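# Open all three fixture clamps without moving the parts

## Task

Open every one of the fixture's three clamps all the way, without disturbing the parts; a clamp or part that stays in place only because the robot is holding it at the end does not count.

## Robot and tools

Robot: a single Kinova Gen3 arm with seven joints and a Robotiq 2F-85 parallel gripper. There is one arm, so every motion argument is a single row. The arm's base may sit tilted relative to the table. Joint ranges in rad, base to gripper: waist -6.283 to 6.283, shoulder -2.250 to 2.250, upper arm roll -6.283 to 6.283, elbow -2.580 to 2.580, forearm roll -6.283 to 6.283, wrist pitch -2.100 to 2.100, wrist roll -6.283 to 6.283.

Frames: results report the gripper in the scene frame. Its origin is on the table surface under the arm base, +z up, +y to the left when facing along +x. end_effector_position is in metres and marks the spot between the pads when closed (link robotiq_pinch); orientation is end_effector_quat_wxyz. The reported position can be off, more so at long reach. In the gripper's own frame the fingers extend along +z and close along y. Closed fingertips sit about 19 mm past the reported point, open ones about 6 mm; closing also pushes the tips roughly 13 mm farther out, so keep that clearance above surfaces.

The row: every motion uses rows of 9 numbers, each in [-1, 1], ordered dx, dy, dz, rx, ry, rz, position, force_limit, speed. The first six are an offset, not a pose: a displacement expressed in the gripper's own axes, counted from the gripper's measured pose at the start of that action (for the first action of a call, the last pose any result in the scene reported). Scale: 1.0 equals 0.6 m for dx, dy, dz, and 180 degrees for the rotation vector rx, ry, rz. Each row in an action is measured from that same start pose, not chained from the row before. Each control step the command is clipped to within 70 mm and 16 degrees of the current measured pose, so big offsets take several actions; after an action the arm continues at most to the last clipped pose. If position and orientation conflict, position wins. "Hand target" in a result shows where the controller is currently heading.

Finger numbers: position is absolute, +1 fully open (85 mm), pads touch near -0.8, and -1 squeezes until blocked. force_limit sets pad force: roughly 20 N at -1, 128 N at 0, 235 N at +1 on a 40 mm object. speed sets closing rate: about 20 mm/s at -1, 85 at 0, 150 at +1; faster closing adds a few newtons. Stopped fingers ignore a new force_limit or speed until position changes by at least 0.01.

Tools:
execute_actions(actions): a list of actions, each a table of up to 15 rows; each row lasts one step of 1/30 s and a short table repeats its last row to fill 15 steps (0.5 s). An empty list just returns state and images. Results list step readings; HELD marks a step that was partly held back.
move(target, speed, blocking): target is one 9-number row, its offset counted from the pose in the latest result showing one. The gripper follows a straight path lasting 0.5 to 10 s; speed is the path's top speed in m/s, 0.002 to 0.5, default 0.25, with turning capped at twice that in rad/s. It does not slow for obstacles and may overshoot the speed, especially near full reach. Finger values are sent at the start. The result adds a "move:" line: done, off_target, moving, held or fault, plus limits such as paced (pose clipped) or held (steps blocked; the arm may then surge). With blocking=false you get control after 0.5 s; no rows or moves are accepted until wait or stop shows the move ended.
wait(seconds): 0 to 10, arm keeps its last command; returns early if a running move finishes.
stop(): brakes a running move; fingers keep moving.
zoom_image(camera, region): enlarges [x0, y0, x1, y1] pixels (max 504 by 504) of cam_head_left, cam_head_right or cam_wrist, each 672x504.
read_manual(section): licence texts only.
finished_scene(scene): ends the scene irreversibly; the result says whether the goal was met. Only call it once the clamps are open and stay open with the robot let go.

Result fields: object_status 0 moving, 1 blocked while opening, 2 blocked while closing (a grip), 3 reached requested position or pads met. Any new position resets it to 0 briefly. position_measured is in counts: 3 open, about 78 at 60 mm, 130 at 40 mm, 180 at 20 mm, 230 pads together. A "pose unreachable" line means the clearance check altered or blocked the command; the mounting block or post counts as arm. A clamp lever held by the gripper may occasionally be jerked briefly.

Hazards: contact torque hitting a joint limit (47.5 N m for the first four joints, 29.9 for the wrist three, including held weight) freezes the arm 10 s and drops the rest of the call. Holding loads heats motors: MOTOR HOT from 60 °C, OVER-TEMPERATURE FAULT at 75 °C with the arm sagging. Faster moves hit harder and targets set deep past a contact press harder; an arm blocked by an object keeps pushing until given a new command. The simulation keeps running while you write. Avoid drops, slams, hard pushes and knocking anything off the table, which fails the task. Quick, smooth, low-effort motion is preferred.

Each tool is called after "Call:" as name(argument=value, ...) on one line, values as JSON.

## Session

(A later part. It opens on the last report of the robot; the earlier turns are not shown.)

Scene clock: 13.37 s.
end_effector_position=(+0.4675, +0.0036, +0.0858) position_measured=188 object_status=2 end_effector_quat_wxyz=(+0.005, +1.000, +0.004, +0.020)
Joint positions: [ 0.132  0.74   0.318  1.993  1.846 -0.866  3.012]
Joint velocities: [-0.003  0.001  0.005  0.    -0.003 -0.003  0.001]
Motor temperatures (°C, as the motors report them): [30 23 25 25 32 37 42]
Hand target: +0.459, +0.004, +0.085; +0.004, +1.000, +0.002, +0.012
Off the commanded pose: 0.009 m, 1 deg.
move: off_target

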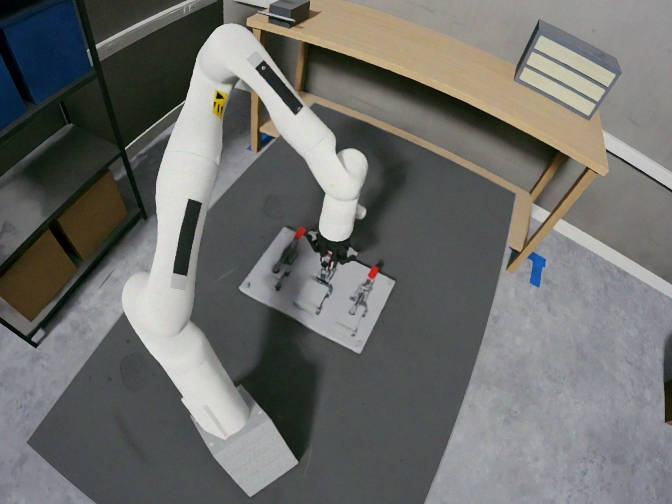

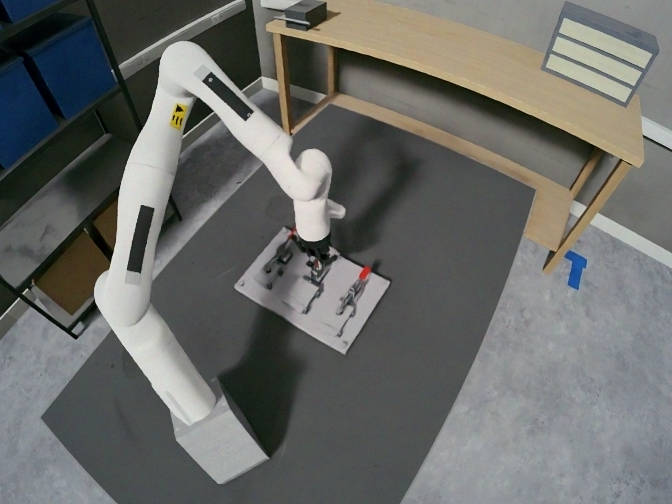

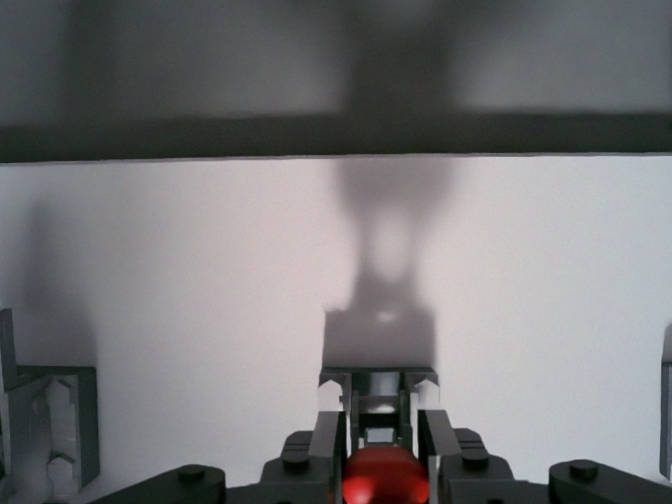

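Call:
move(target=[0,0,0,0,0,-0,0.1,-0.5,0])

Call:
move(target=[0,0,-0.2,0,0.013,0,0.1,-0.5,0], speed=0.2)

Call:
zoom_image(camera="cam_head_right", region=[260, 210, 380, 310])

Scene clock: 14.27 s.
end_effector_position=(+0.4675, +0.0036, +0.0858) position_measured=117 object_status=0 end_effector_quat_wxyz=(+0.005, +1.000, +0.004, +0.020)
Joint positions: [ 0.132  0.74   0.318  1.993  1.846 -0.866  3.012]
Joint velocities: [-0.    -0.001 -0.     0.    -0.001 -0.    -0.   ]
Motor temperatures (°C, as the motors report them): [30 23 25 25 32 37 42]
Hand target: +0.468, +0.004, +0.086; +0.005, +1.000, +0.004, +0.020
Off the commanded pose: 0.000 m, 0 deg.
move: done

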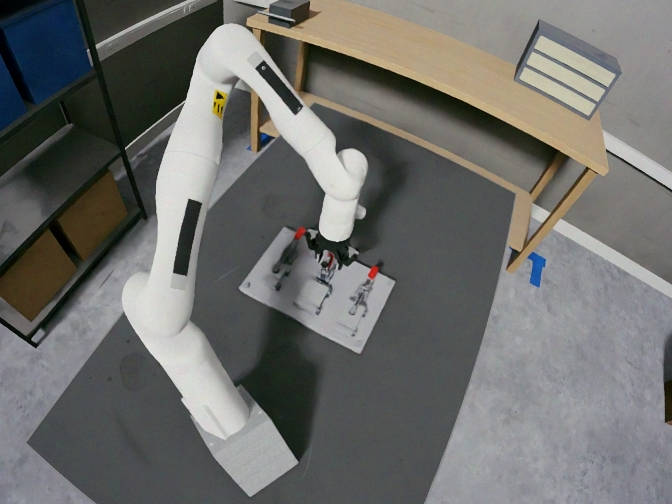

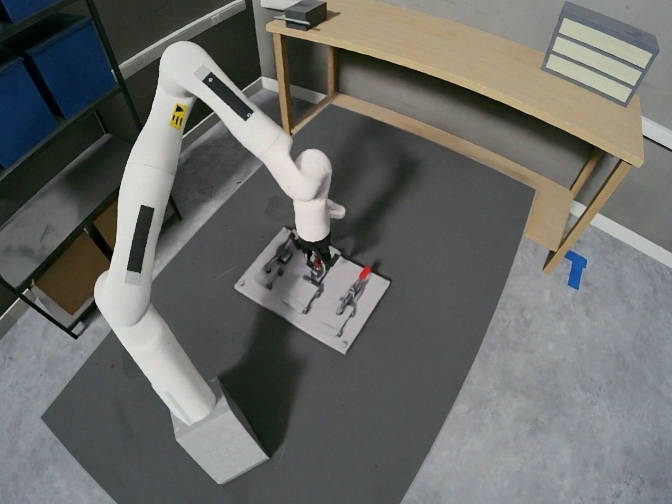

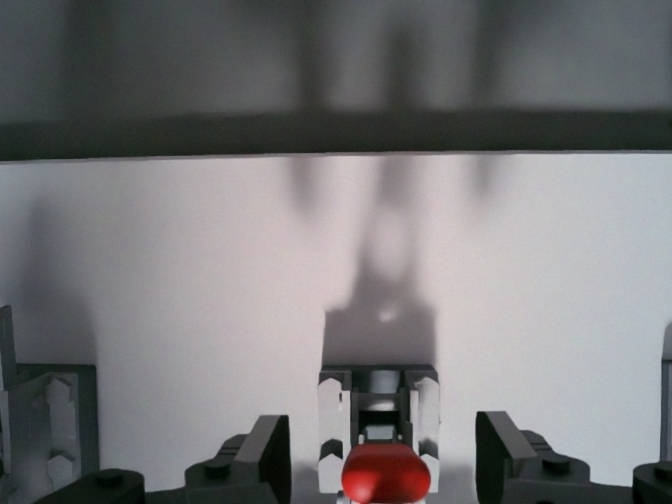

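Scene clock: 15.30 s.
end_effector_position=(+0.4627, +0.0050, +0.2053) position_measured=117 object_status=3 end_effector_quat_wxyz=(+0.005, +0.999, +0.004, +0.040)
Joint positions: [ 0.216  0.528  0.443  1.974  2.085 -1.051  2.877]
Joint velocities: [-0.    -0.005  0.001  0.    -0.001 -0.001 -0.   ]
Motor temperatures (°C, as the motors report them): [30 23 25 25 32 37 42]
Hand target: +0.463, +0.005, +0.205; +0.005, +0.999, +0.004, +0.040
Off the commanded pose: 0.000 m, 0 deg.
move: done

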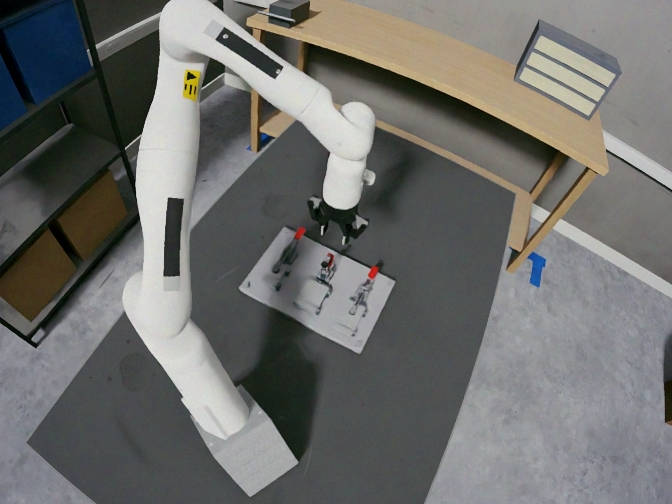

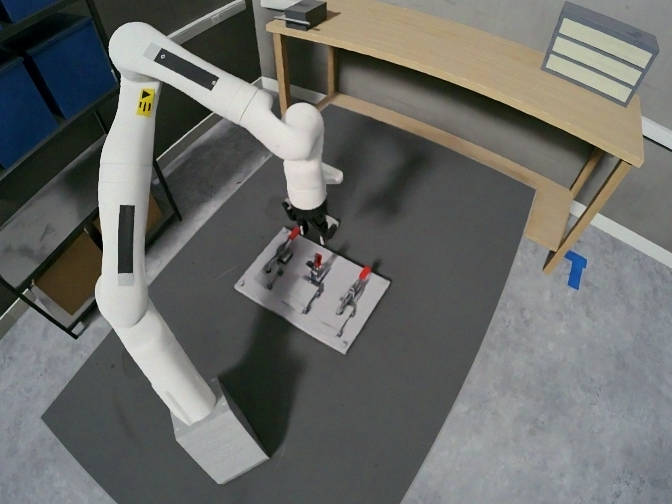

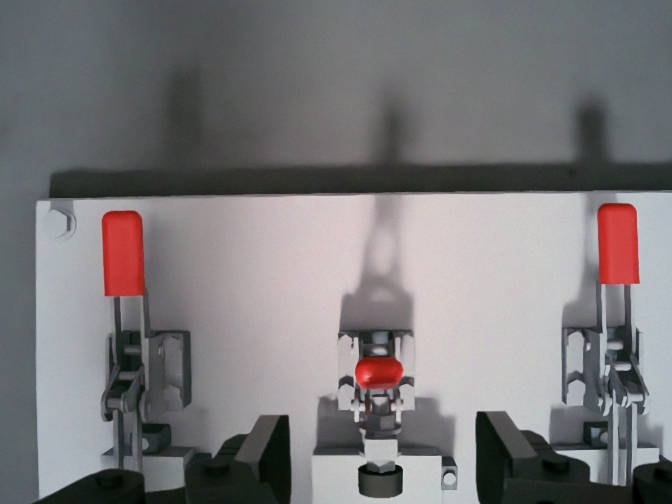

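Region (260, 210, 380, 310) of cam_head_right's 672x504 image, scaled by 4.200, with more detail than that image has.

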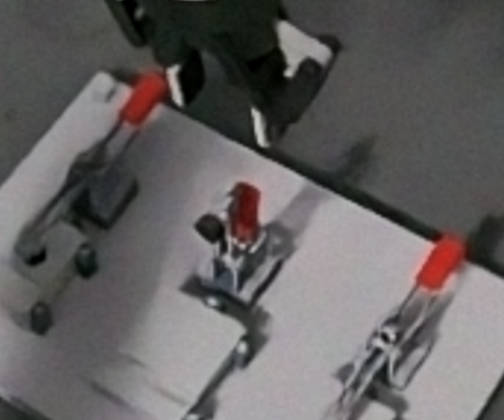

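Call:
move(target=[0.0825,0.182,0.1655,0,-0.0255,0,0.1,-0.5,0], speed=0.25)

Scene clock: 16.67 s.
end_effector_position=(+0.5215, -0.1046, +0.1120) position_measured=117 object_status=3 end_effector_quat_wxyz=(+0.005, +1.000, +0.004, +0.000)
Joint positions: [ 0.282  0.931  0.39   1.606  2.037 -1.083  2.866]
Joint velocities: [ 0.     0.003 -0.    -0.     0.001  0.    -0.001]
Motor temperatures (°C, as the motors report them): [30 23 25 25 32 37 42]
Hand target: +0.521, -0.105, +0.112; +0.005, +1.000, +0.004, +0.000
Off the commanded pose: 0.001 m, 0 deg.
move: done

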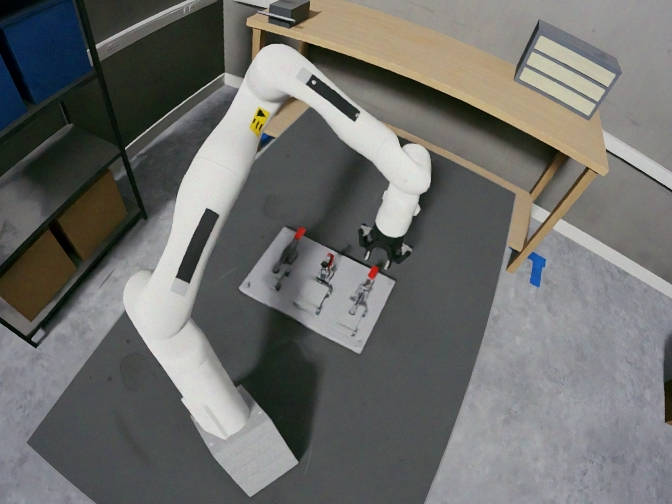

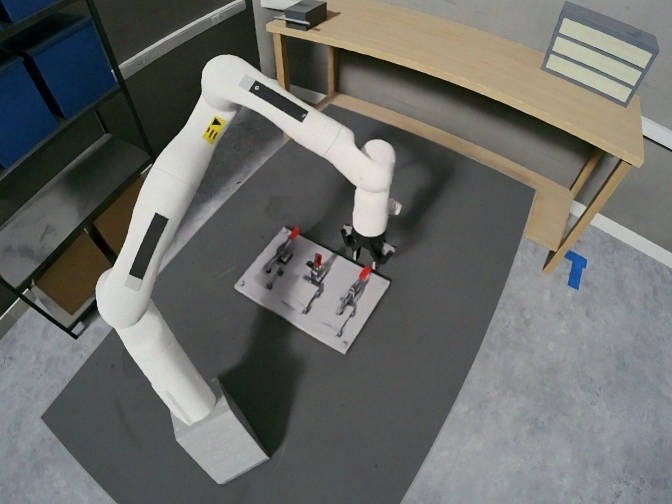

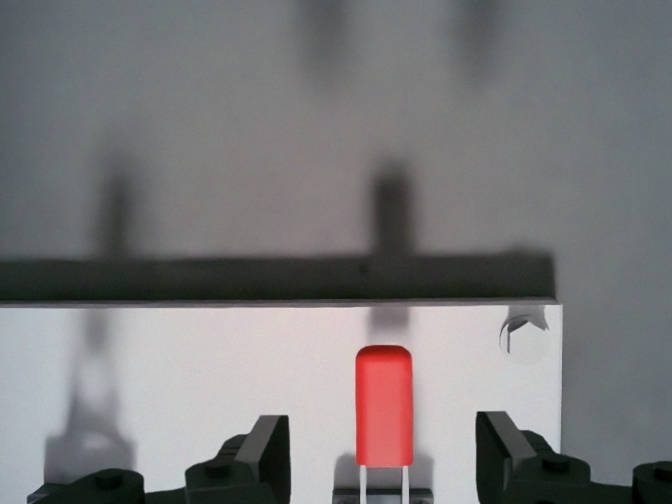

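Call:
move(target=[0.003,0.002,0.115,0,0,0,0.1,-0.5,0], speed=0.1)

Call:
move(target=[0,0,0,0,0,0,-1,-0.5,0])

Call:
move(target=[-0.014,0,-0.03,0,0,0,-1,-0.5,0], speed=0.03)

Scene clock: 17.93 s.
end_effector_position=(+0.5235, -0.1066, +0.0433) position_measured=117 object_status=3 end_effector_quat_wxyz=(+0.005, +1.000, +0.004, +0.000)
Joint positions: [ 0.241  1.034  0.331  1.6    1.943 -0.978  2.912]
Joint velocities: [ 0.001  0.005 -0.    -0.     0.001  0.001 -0.001]
Motor temperatures (°C, as the motors report them): [30 23 25 25 32 37 42]
Hand target: +0.523, -0.107, +0.043; +0.005, +1.000, +0.004, +0.000
Off the commanded pose: 0.000 m, 0 deg.
move: done

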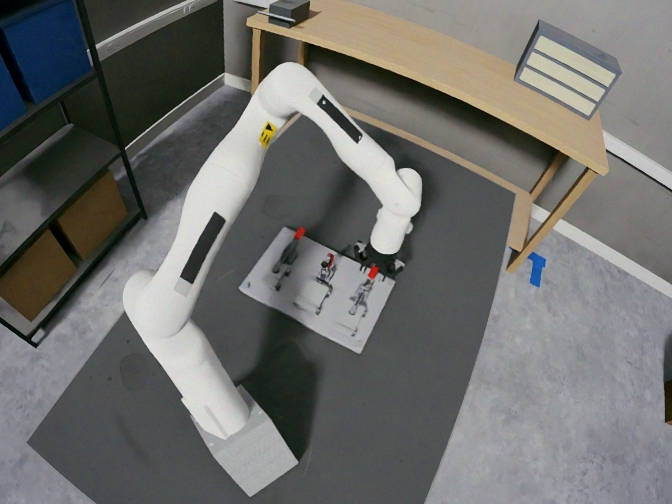

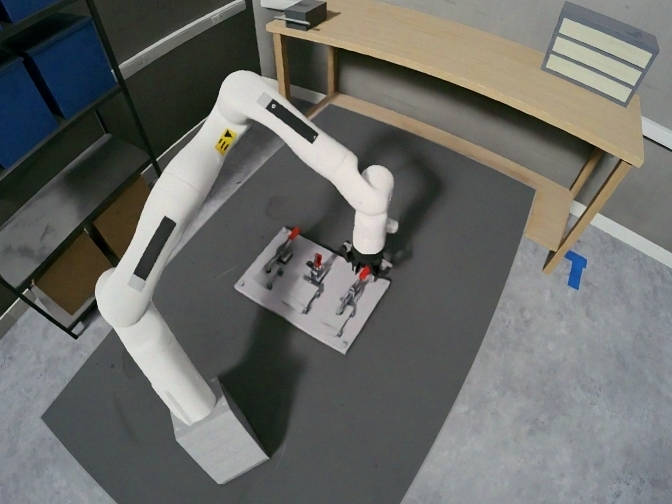

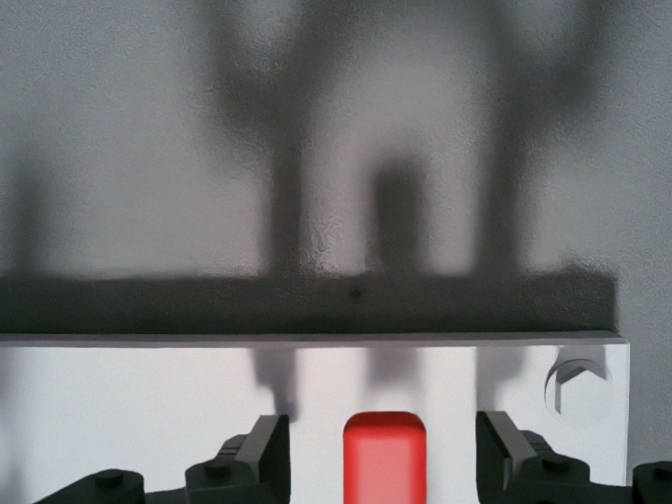

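Scene clock: 18.53 s.
end_effector_position=(+0.5235, -0.1067, +0.0434) position_measured=188 object_status=2 end_effector_quat_wxyz=(+0.005, +1.000, +0.003, +0.001)
Joint positions: [ 0.241  1.034  0.331  1.601  1.942 -0.978  2.912]
Joint velocities: [ 0.  0.  0.  0. -0.  0.  0.]
Motor temperatures (°C, as the motors report them): [30 23 25 25 32 37 42]
Hand target: +0.524, -0.107, +0.043; +0.005, +1.000, +0.004, +0.000
Off the commanded pose: 0.000 m, 0 deg.
move: done

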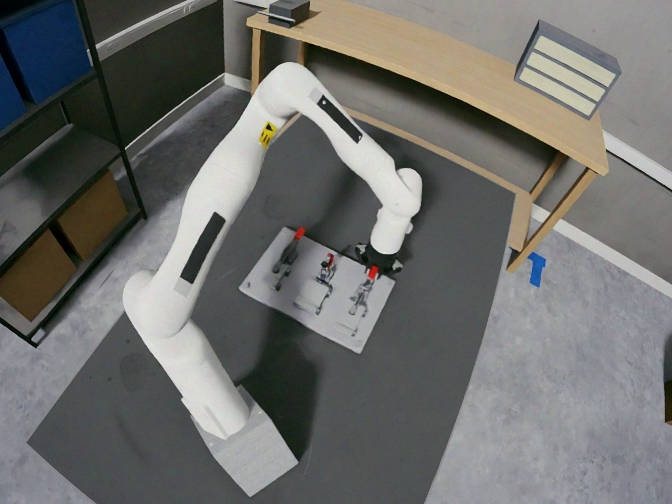

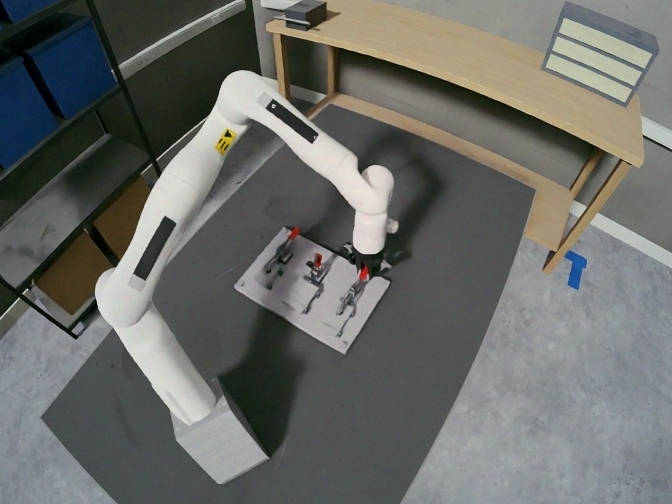

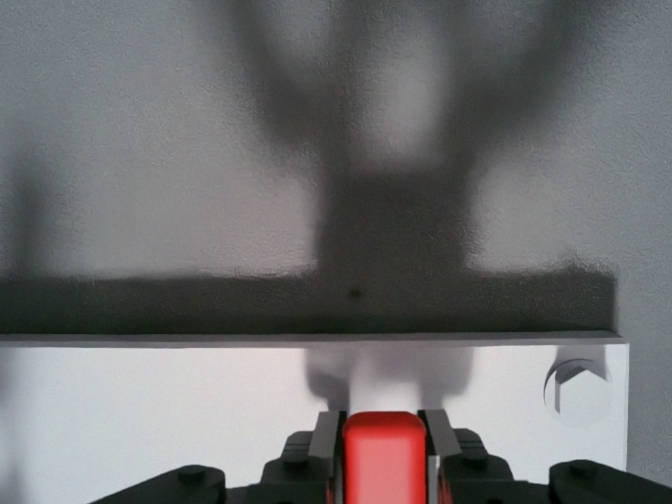

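Scene clock: 19.43 s.
end_effector_position=(+0.5161, -0.1066, +0.0595) position_measured=188 object_status=2 end_effector_quat_wxyz=(+0.005, +1.000, +0.003, +0.001)
Joint positions: [ 0.256  1.004  0.341  1.63   1.957 -0.991  2.924]
Joint velocities: [-0.    -0.001 -0.     0.001  0.     0.     0.001]
Motor temperatures (°C, as the motors report them): [30 23 25 25 32 37 42]
Hand target: +0.515, -0.107, +0.061; +0.005, +1.000, +0.003, +0.001
Off the commanded pose: 0.002 m, 0 deg.
move: done

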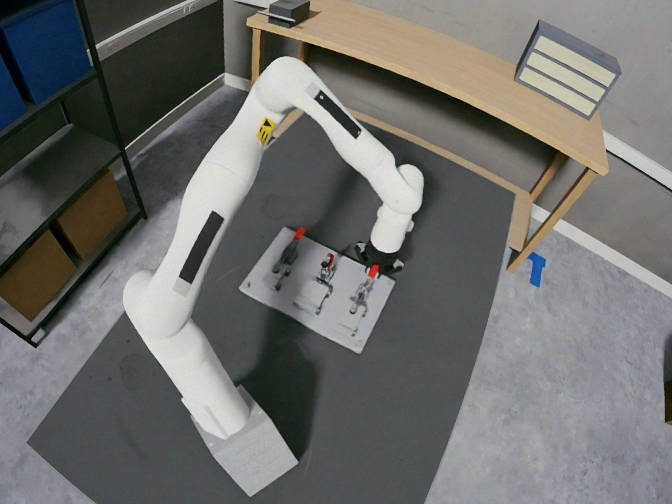

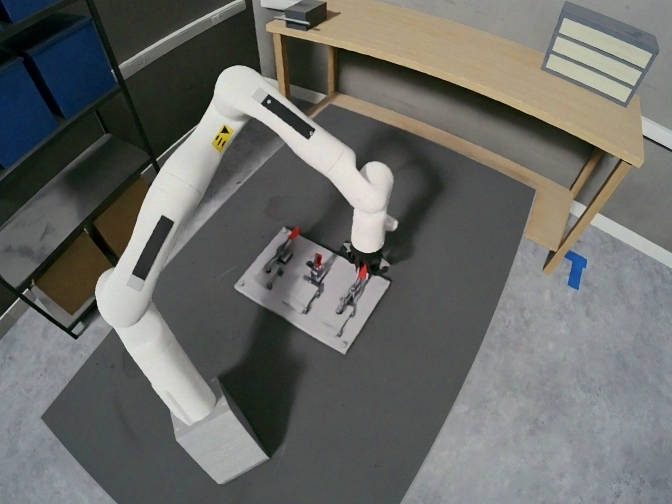

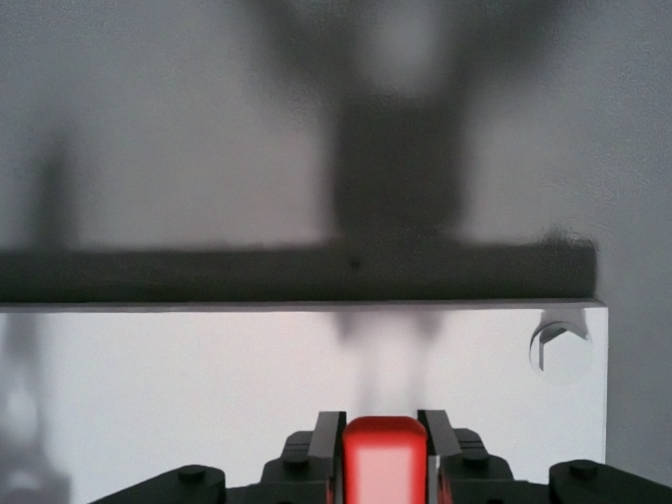

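Call:
move(target=[-0.016,0,-0.023,0,0,0,-1,-0.5,0], speed=0.04)

Call:
move(target=[-0.028,0,-0.017,0,0,0,-1,-0.5,0], speed=0.04)

Call:
move(target=[-0.03,0,-0.007,0,0,0,-1,-0.5,0], speed=0.04)

Call:
move(target=[-0.03,0,-0.002,0,0,0,-1,-0.5,0], speed=0.04)

Scene clock: 20.30 s.
end_effector_position=(+0.5067, -0.1065, +0.0703) position_measured=188 object_status=2 end_effector_quat_wxyz=(+0.005, +1.000, +0.002, +0.001)
Joint positions: [ 0.269  0.982  0.346  1.66   1.965 -0.996  2.943]
Joint velocities: [ 0.001  0.    -0.001  0.001  0.     0.001  0.   ]
Motor temperatures (°C, as the motors report them): [30 24 25 25 32 37 42]
Hand target: +0.506, -0.106, +0.073; +0.005, +1.000, +0.003, +0.001
Off the commanded pose: 0.003 m, 0 deg.
move: done

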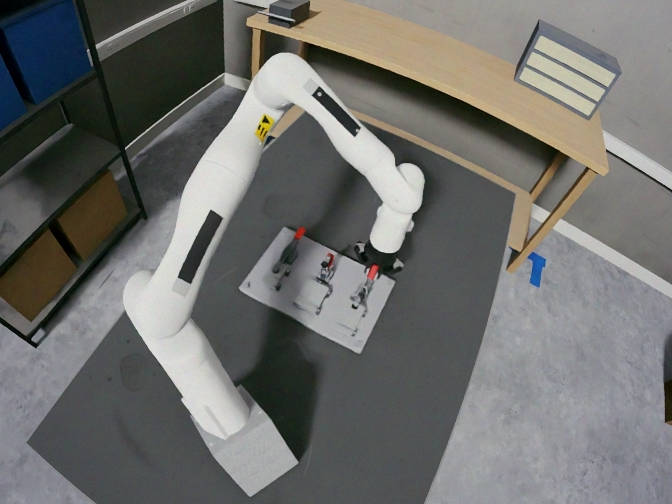

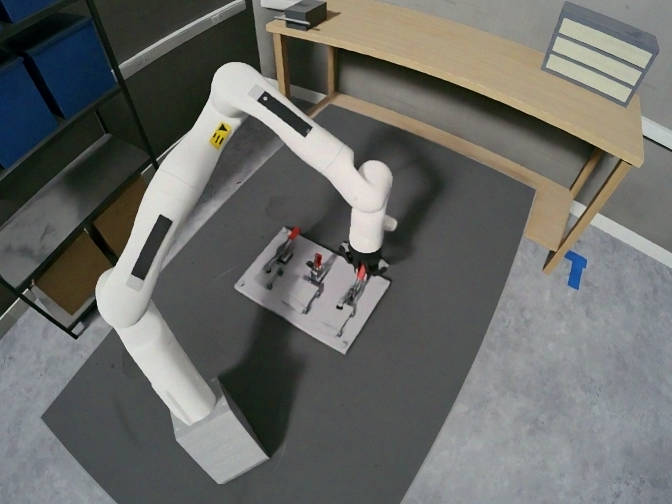

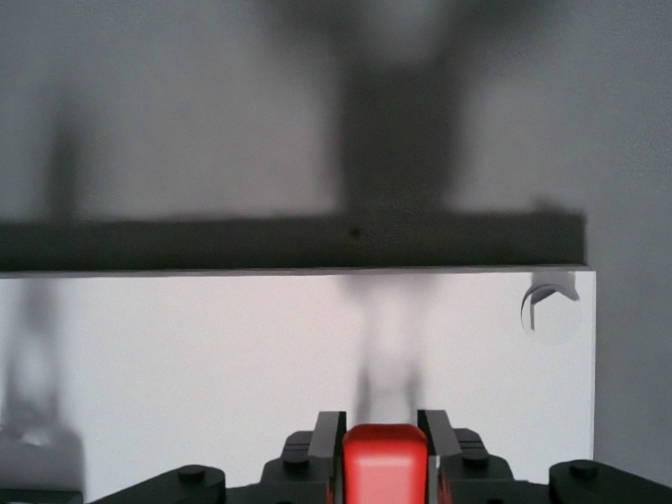

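Scene clock: 21.03 s.
end_effector_position=(+0.4933, -0.1065, +0.0786) position_measured=188 object_status=2 end_effector_quat_wxyz=(+0.006, +1.000, +0.003, +0.003)
Joint positions: [ 0.285  0.96   0.346  1.709  1.958 -0.989  2.986]
Joint velocities: [-0.001 -0.001  0.001  0.001 -0.001 -0.001  0.001]
Motor temperatures (°C, as the motors report them): [30 24 25 25 32 37 42]
Hand target: +0.490, -0.107, +0.080; +0.005, +1.000, +0.002, +0.001
Off the commanded pose: 0.004 m, 0 deg.
move: off_target

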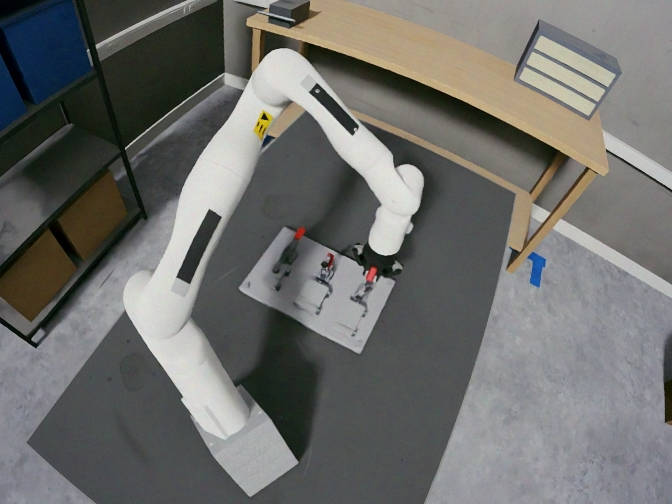

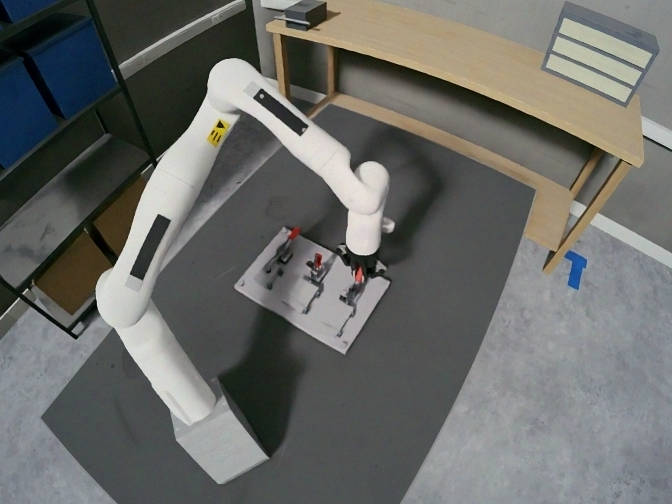

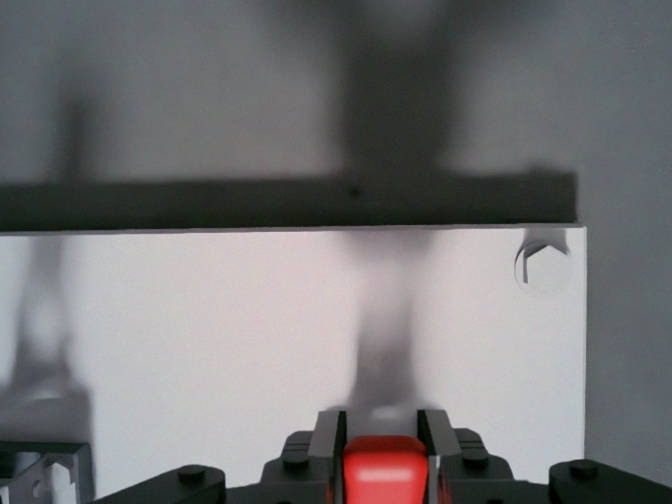

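Scene clock: 21.73 s.
end_effector_position=(+0.4814, -0.1064, +0.0821) position_measured=188 object_status=2 end_effector_quat_wxyz=(+0.006, +1.000, +0.004, +0.008)
Joint positions: [ 0.299  0.945  0.342  1.758  1.938 -0.973  3.039]
Joint velocities: [-0.002  0.003  0.004  0.001 -0.003 -0.003  0.002]
Motor temperatures (°C, as the motors report them): [30 24 25 25 32 37 42]
Hand target: +0.475, -0.107, +0.083; +0.006, +1.000, +0.002, +0.003
Off the commanded pose: 0.006 m, 1 deg.
move: off_target

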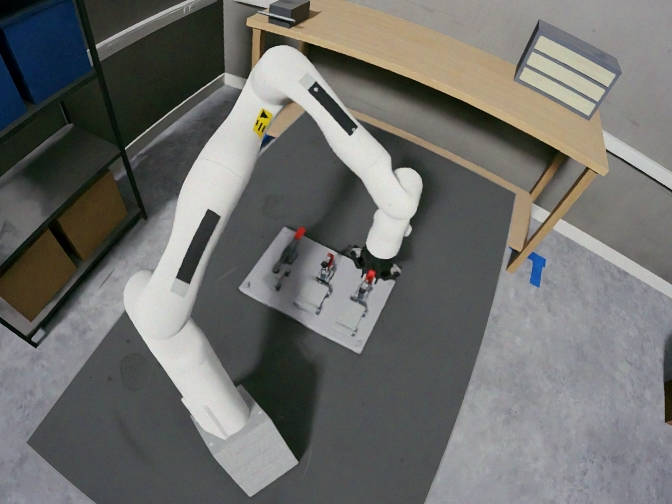

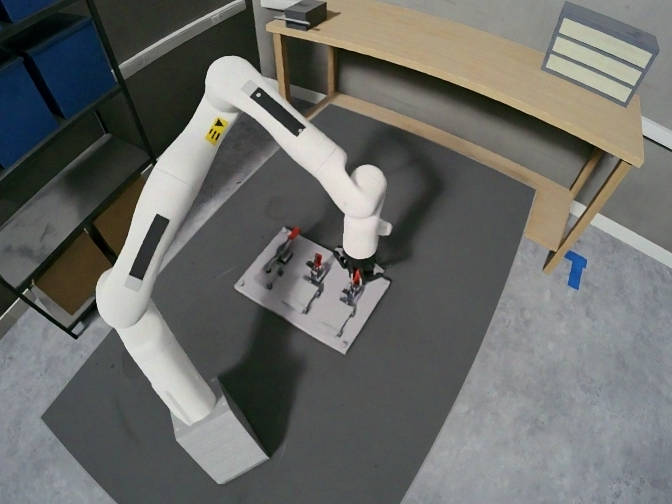

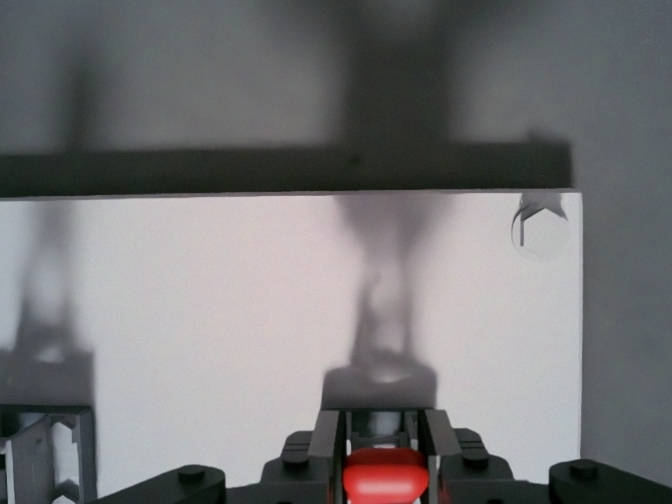

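Scene clock: 22.43 s.
end_effector_position=(+0.4705, -0.1064, +0.0828) position_measured=188 object_status=2 end_effector_quat_wxyz=(+0.007, +1.000, +0.005, +0.014)
Joint positions: [ 0.312  0.936  0.335  1.804  1.91  -0.954  3.096]
Joint velocities: [-0.003  0.002  0.005  0.001 -0.005 -0.004  0.004]
Motor temperatures (°C, as the motors report them): [30 24 25 25 32 37 42]
Hand target: +0.463, -0.107, +0.083; +0.006, +1.000, +0.004, +0.008
Off the commanded pose: 0.007 m, 1 deg.
move: off_target

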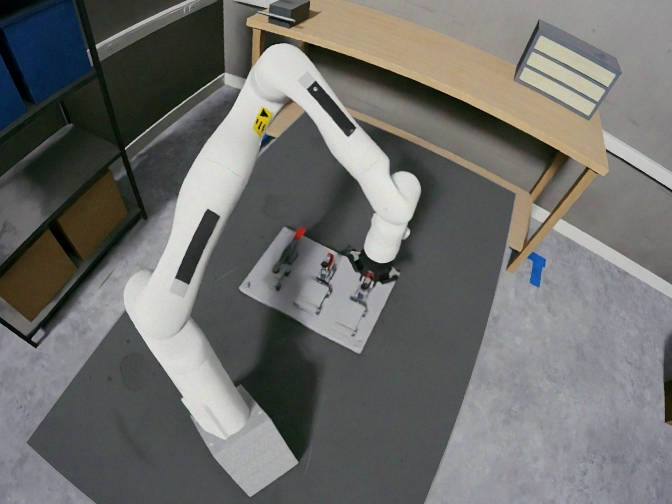

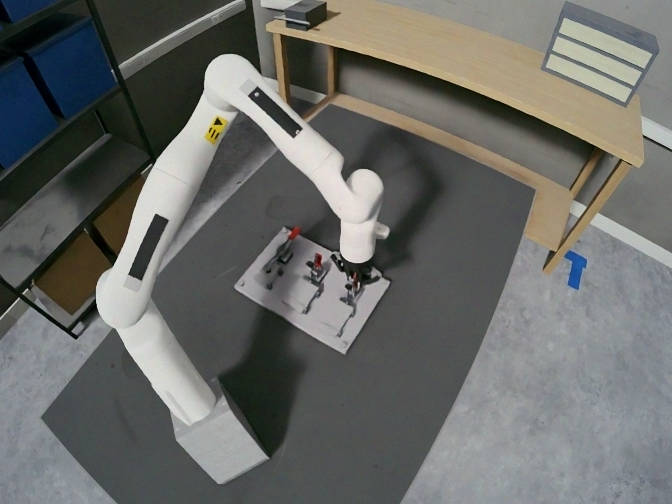

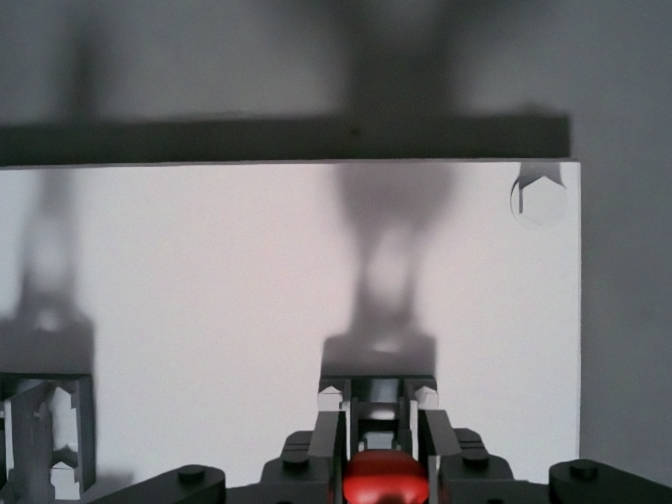

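Call:
move(target=[-0.018,0,0,0,0,0,-1,-0.5,0], speed=0.04)

Call:
move(target=[0,0,0,0,0,0,0.1,-0.5,0])

Call:
move(target=[0,0,-0.12,0,-0.012,0,0.1,-0.5,0], speed=0.2)

Scene clock: 23.27 s.
end_effector_position=(+0.4682, -0.1064, +0.0827) position_measured=188 object_status=2 end_effector_quat_wxyz=(+0.008, +1.000, +0.008, +0.021)
Joint positions: [ 0.318  0.933  0.33   1.825  1.886 -0.943  3.132]
Joint velocities: [-0.004  0.     0.006  0.    -0.004 -0.004  0.002]
Motor temperatures (°C, as the motors report them): [30 24 25 25 32 37 42]
Hand target: +0.460, -0.107, +0.083; +0.007, +1.000, +0.005, +0.014
Off the commanded pose: 0.008 m, 1 deg.
move: off_target

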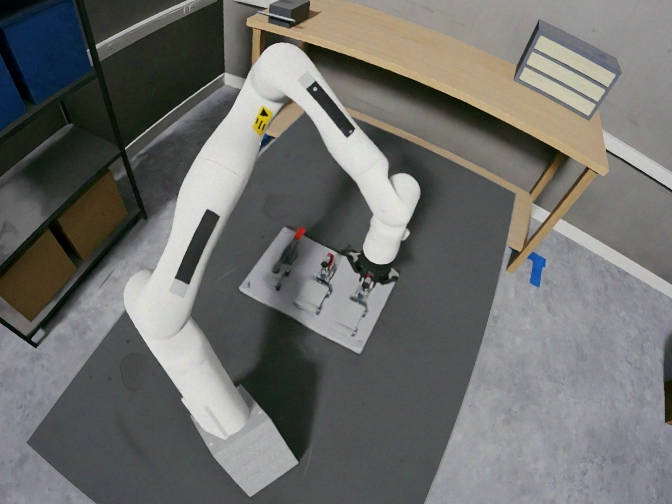

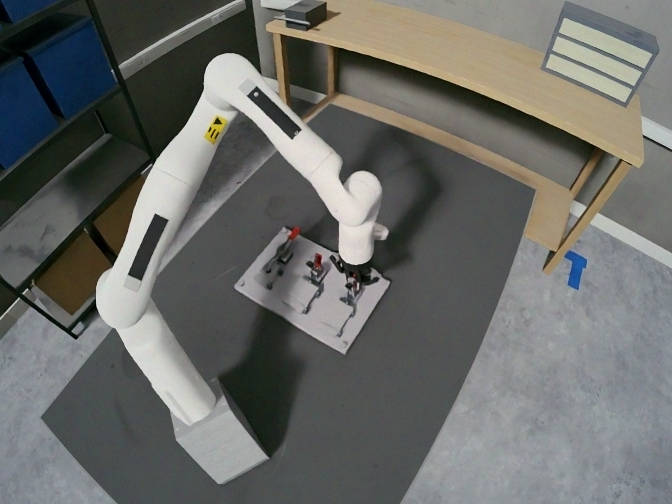

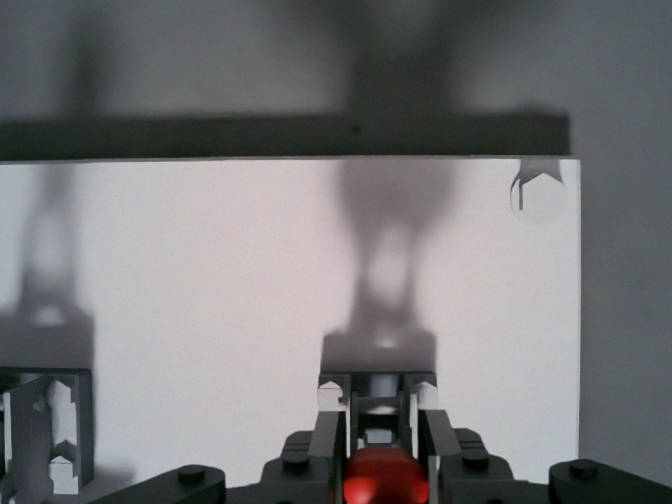

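Scene clock: 23.97 s.
end_effector_position=(+0.4682, -0.1064, +0.0827) position_measured=117 object_status=0 end_effector_quat_wxyz=(+0.008, +1.000, +0.008, +0.021)
Joint positions: [ 0.318  0.933  0.33   1.825  1.886 -0.943  3.133]
Joint velocities: [ 0.  0.  0. -0. -0. -0. -0.]
Motor temperatures (°C, as the motors report them): [30 24 25 25 32 37 42]
Hand target: +0.468, -0.106, +0.083; +0.008, +1.000, +0.008, +0.021
Off the commanded pose: 0.000 m, 0 deg.
move: done

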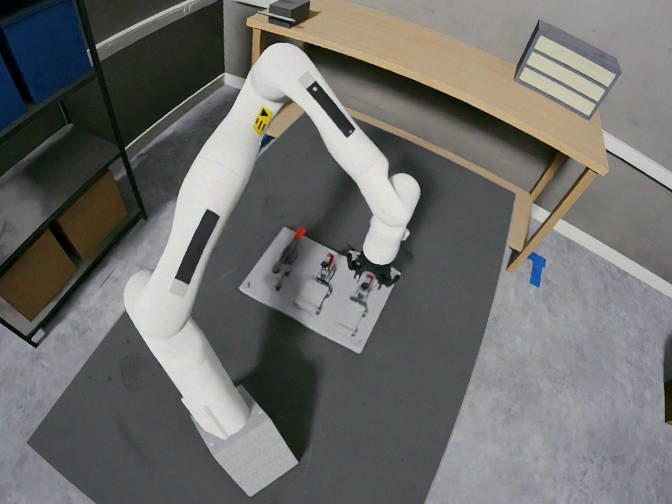

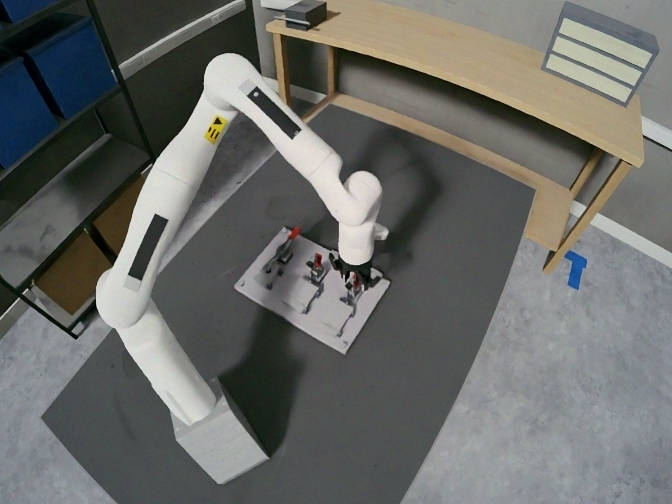

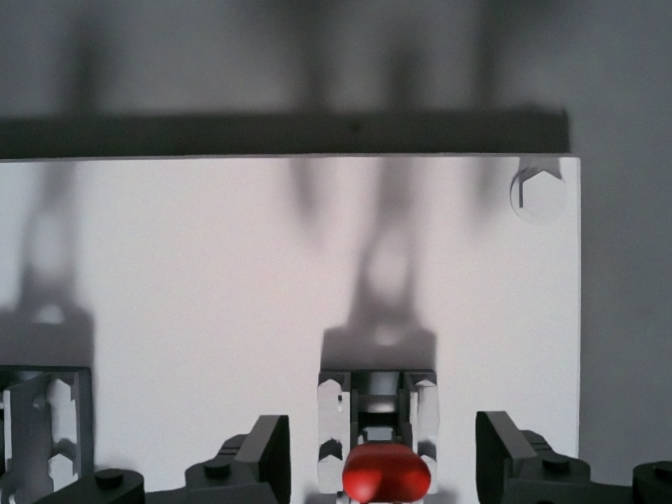

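Scene clock: 24.73 s.
end_effector_position=(+0.4650, -0.1051, +0.1543) position_measured=117 object_status=3 end_effector_quat_wxyz=(+0.008, +1.000, +0.007, +0.002)
Joint positions: [ 0.343  0.83   0.421  1.775  2.066 -1.084  3.001]
Joint velocities: [ 0.    -0.003  0.001 -0.    -0.001 -0.    -0.002]
Motor temperatures (°C, as the motors report them): [30 24 25 25 32 37 42]
Hand target: +0.465, -0.105, +0.155; +0.008, +1.000, +0.008, +0.003
Off the commanded pose: 0.000 m, 0 deg.
move: done

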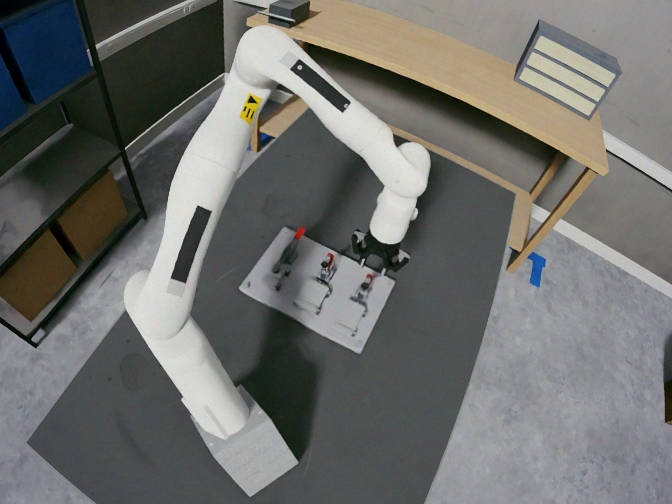

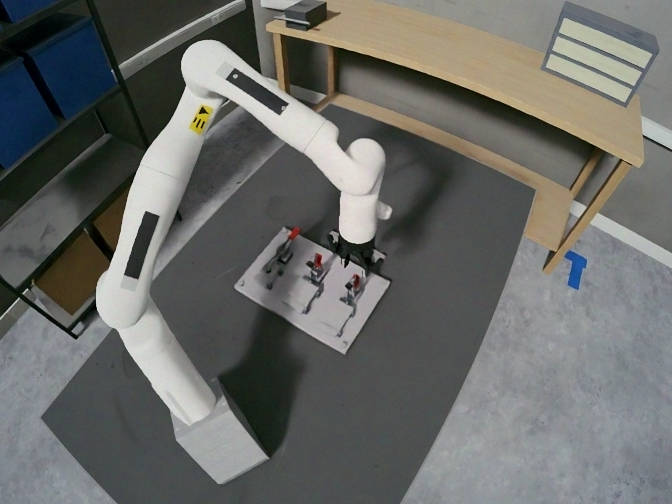

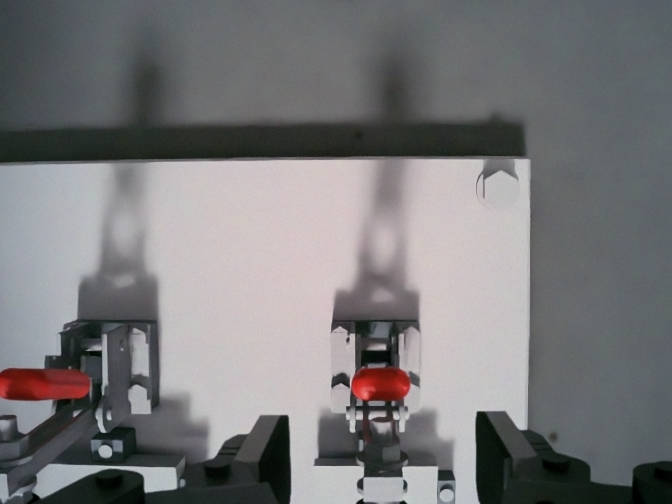

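Call:
move(target=[0.093,-0.365,0.043,0.005,0,0.0045,0.1,-0.5,0], speed=0.3)

Scene clock: 26.23 s.
end_effector_position=(+0.5164, +0.1139, +0.1248) position_measured=117 object_status=3 end_effector_quat_wxyz=(+0.000, +1.000, +0.000, +0.002)
Joint positions: [-0.101  0.559  0.399  1.857  2.064 -0.953  2.527]
Joint velocities: [-0.002 -0.003 -0.002 -0.     0.002  0.002 -0.001]
Motor temperatures (°C, as the motors report them): [30 24 25 25 32 37 42]
Hand target: +0.516, +0.114, +0.125; +0.000, +1.000, +0.000, +0.002
Off the commanded pose: 0.001 m, 0 deg.
move: done

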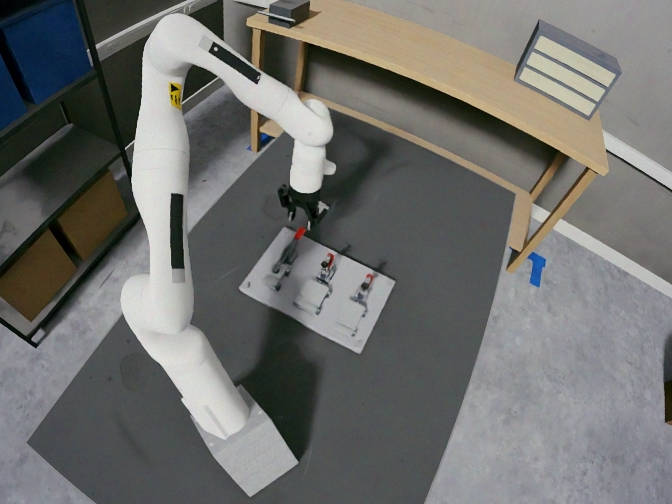

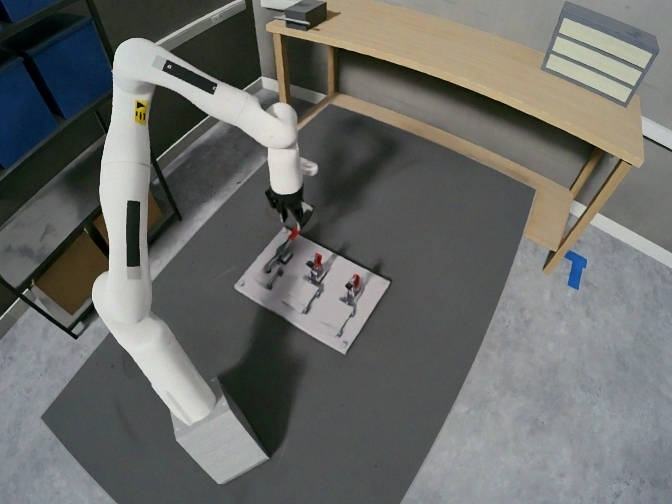

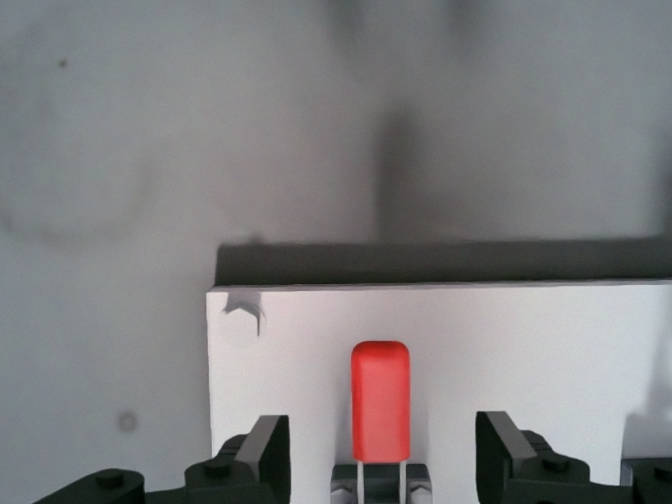

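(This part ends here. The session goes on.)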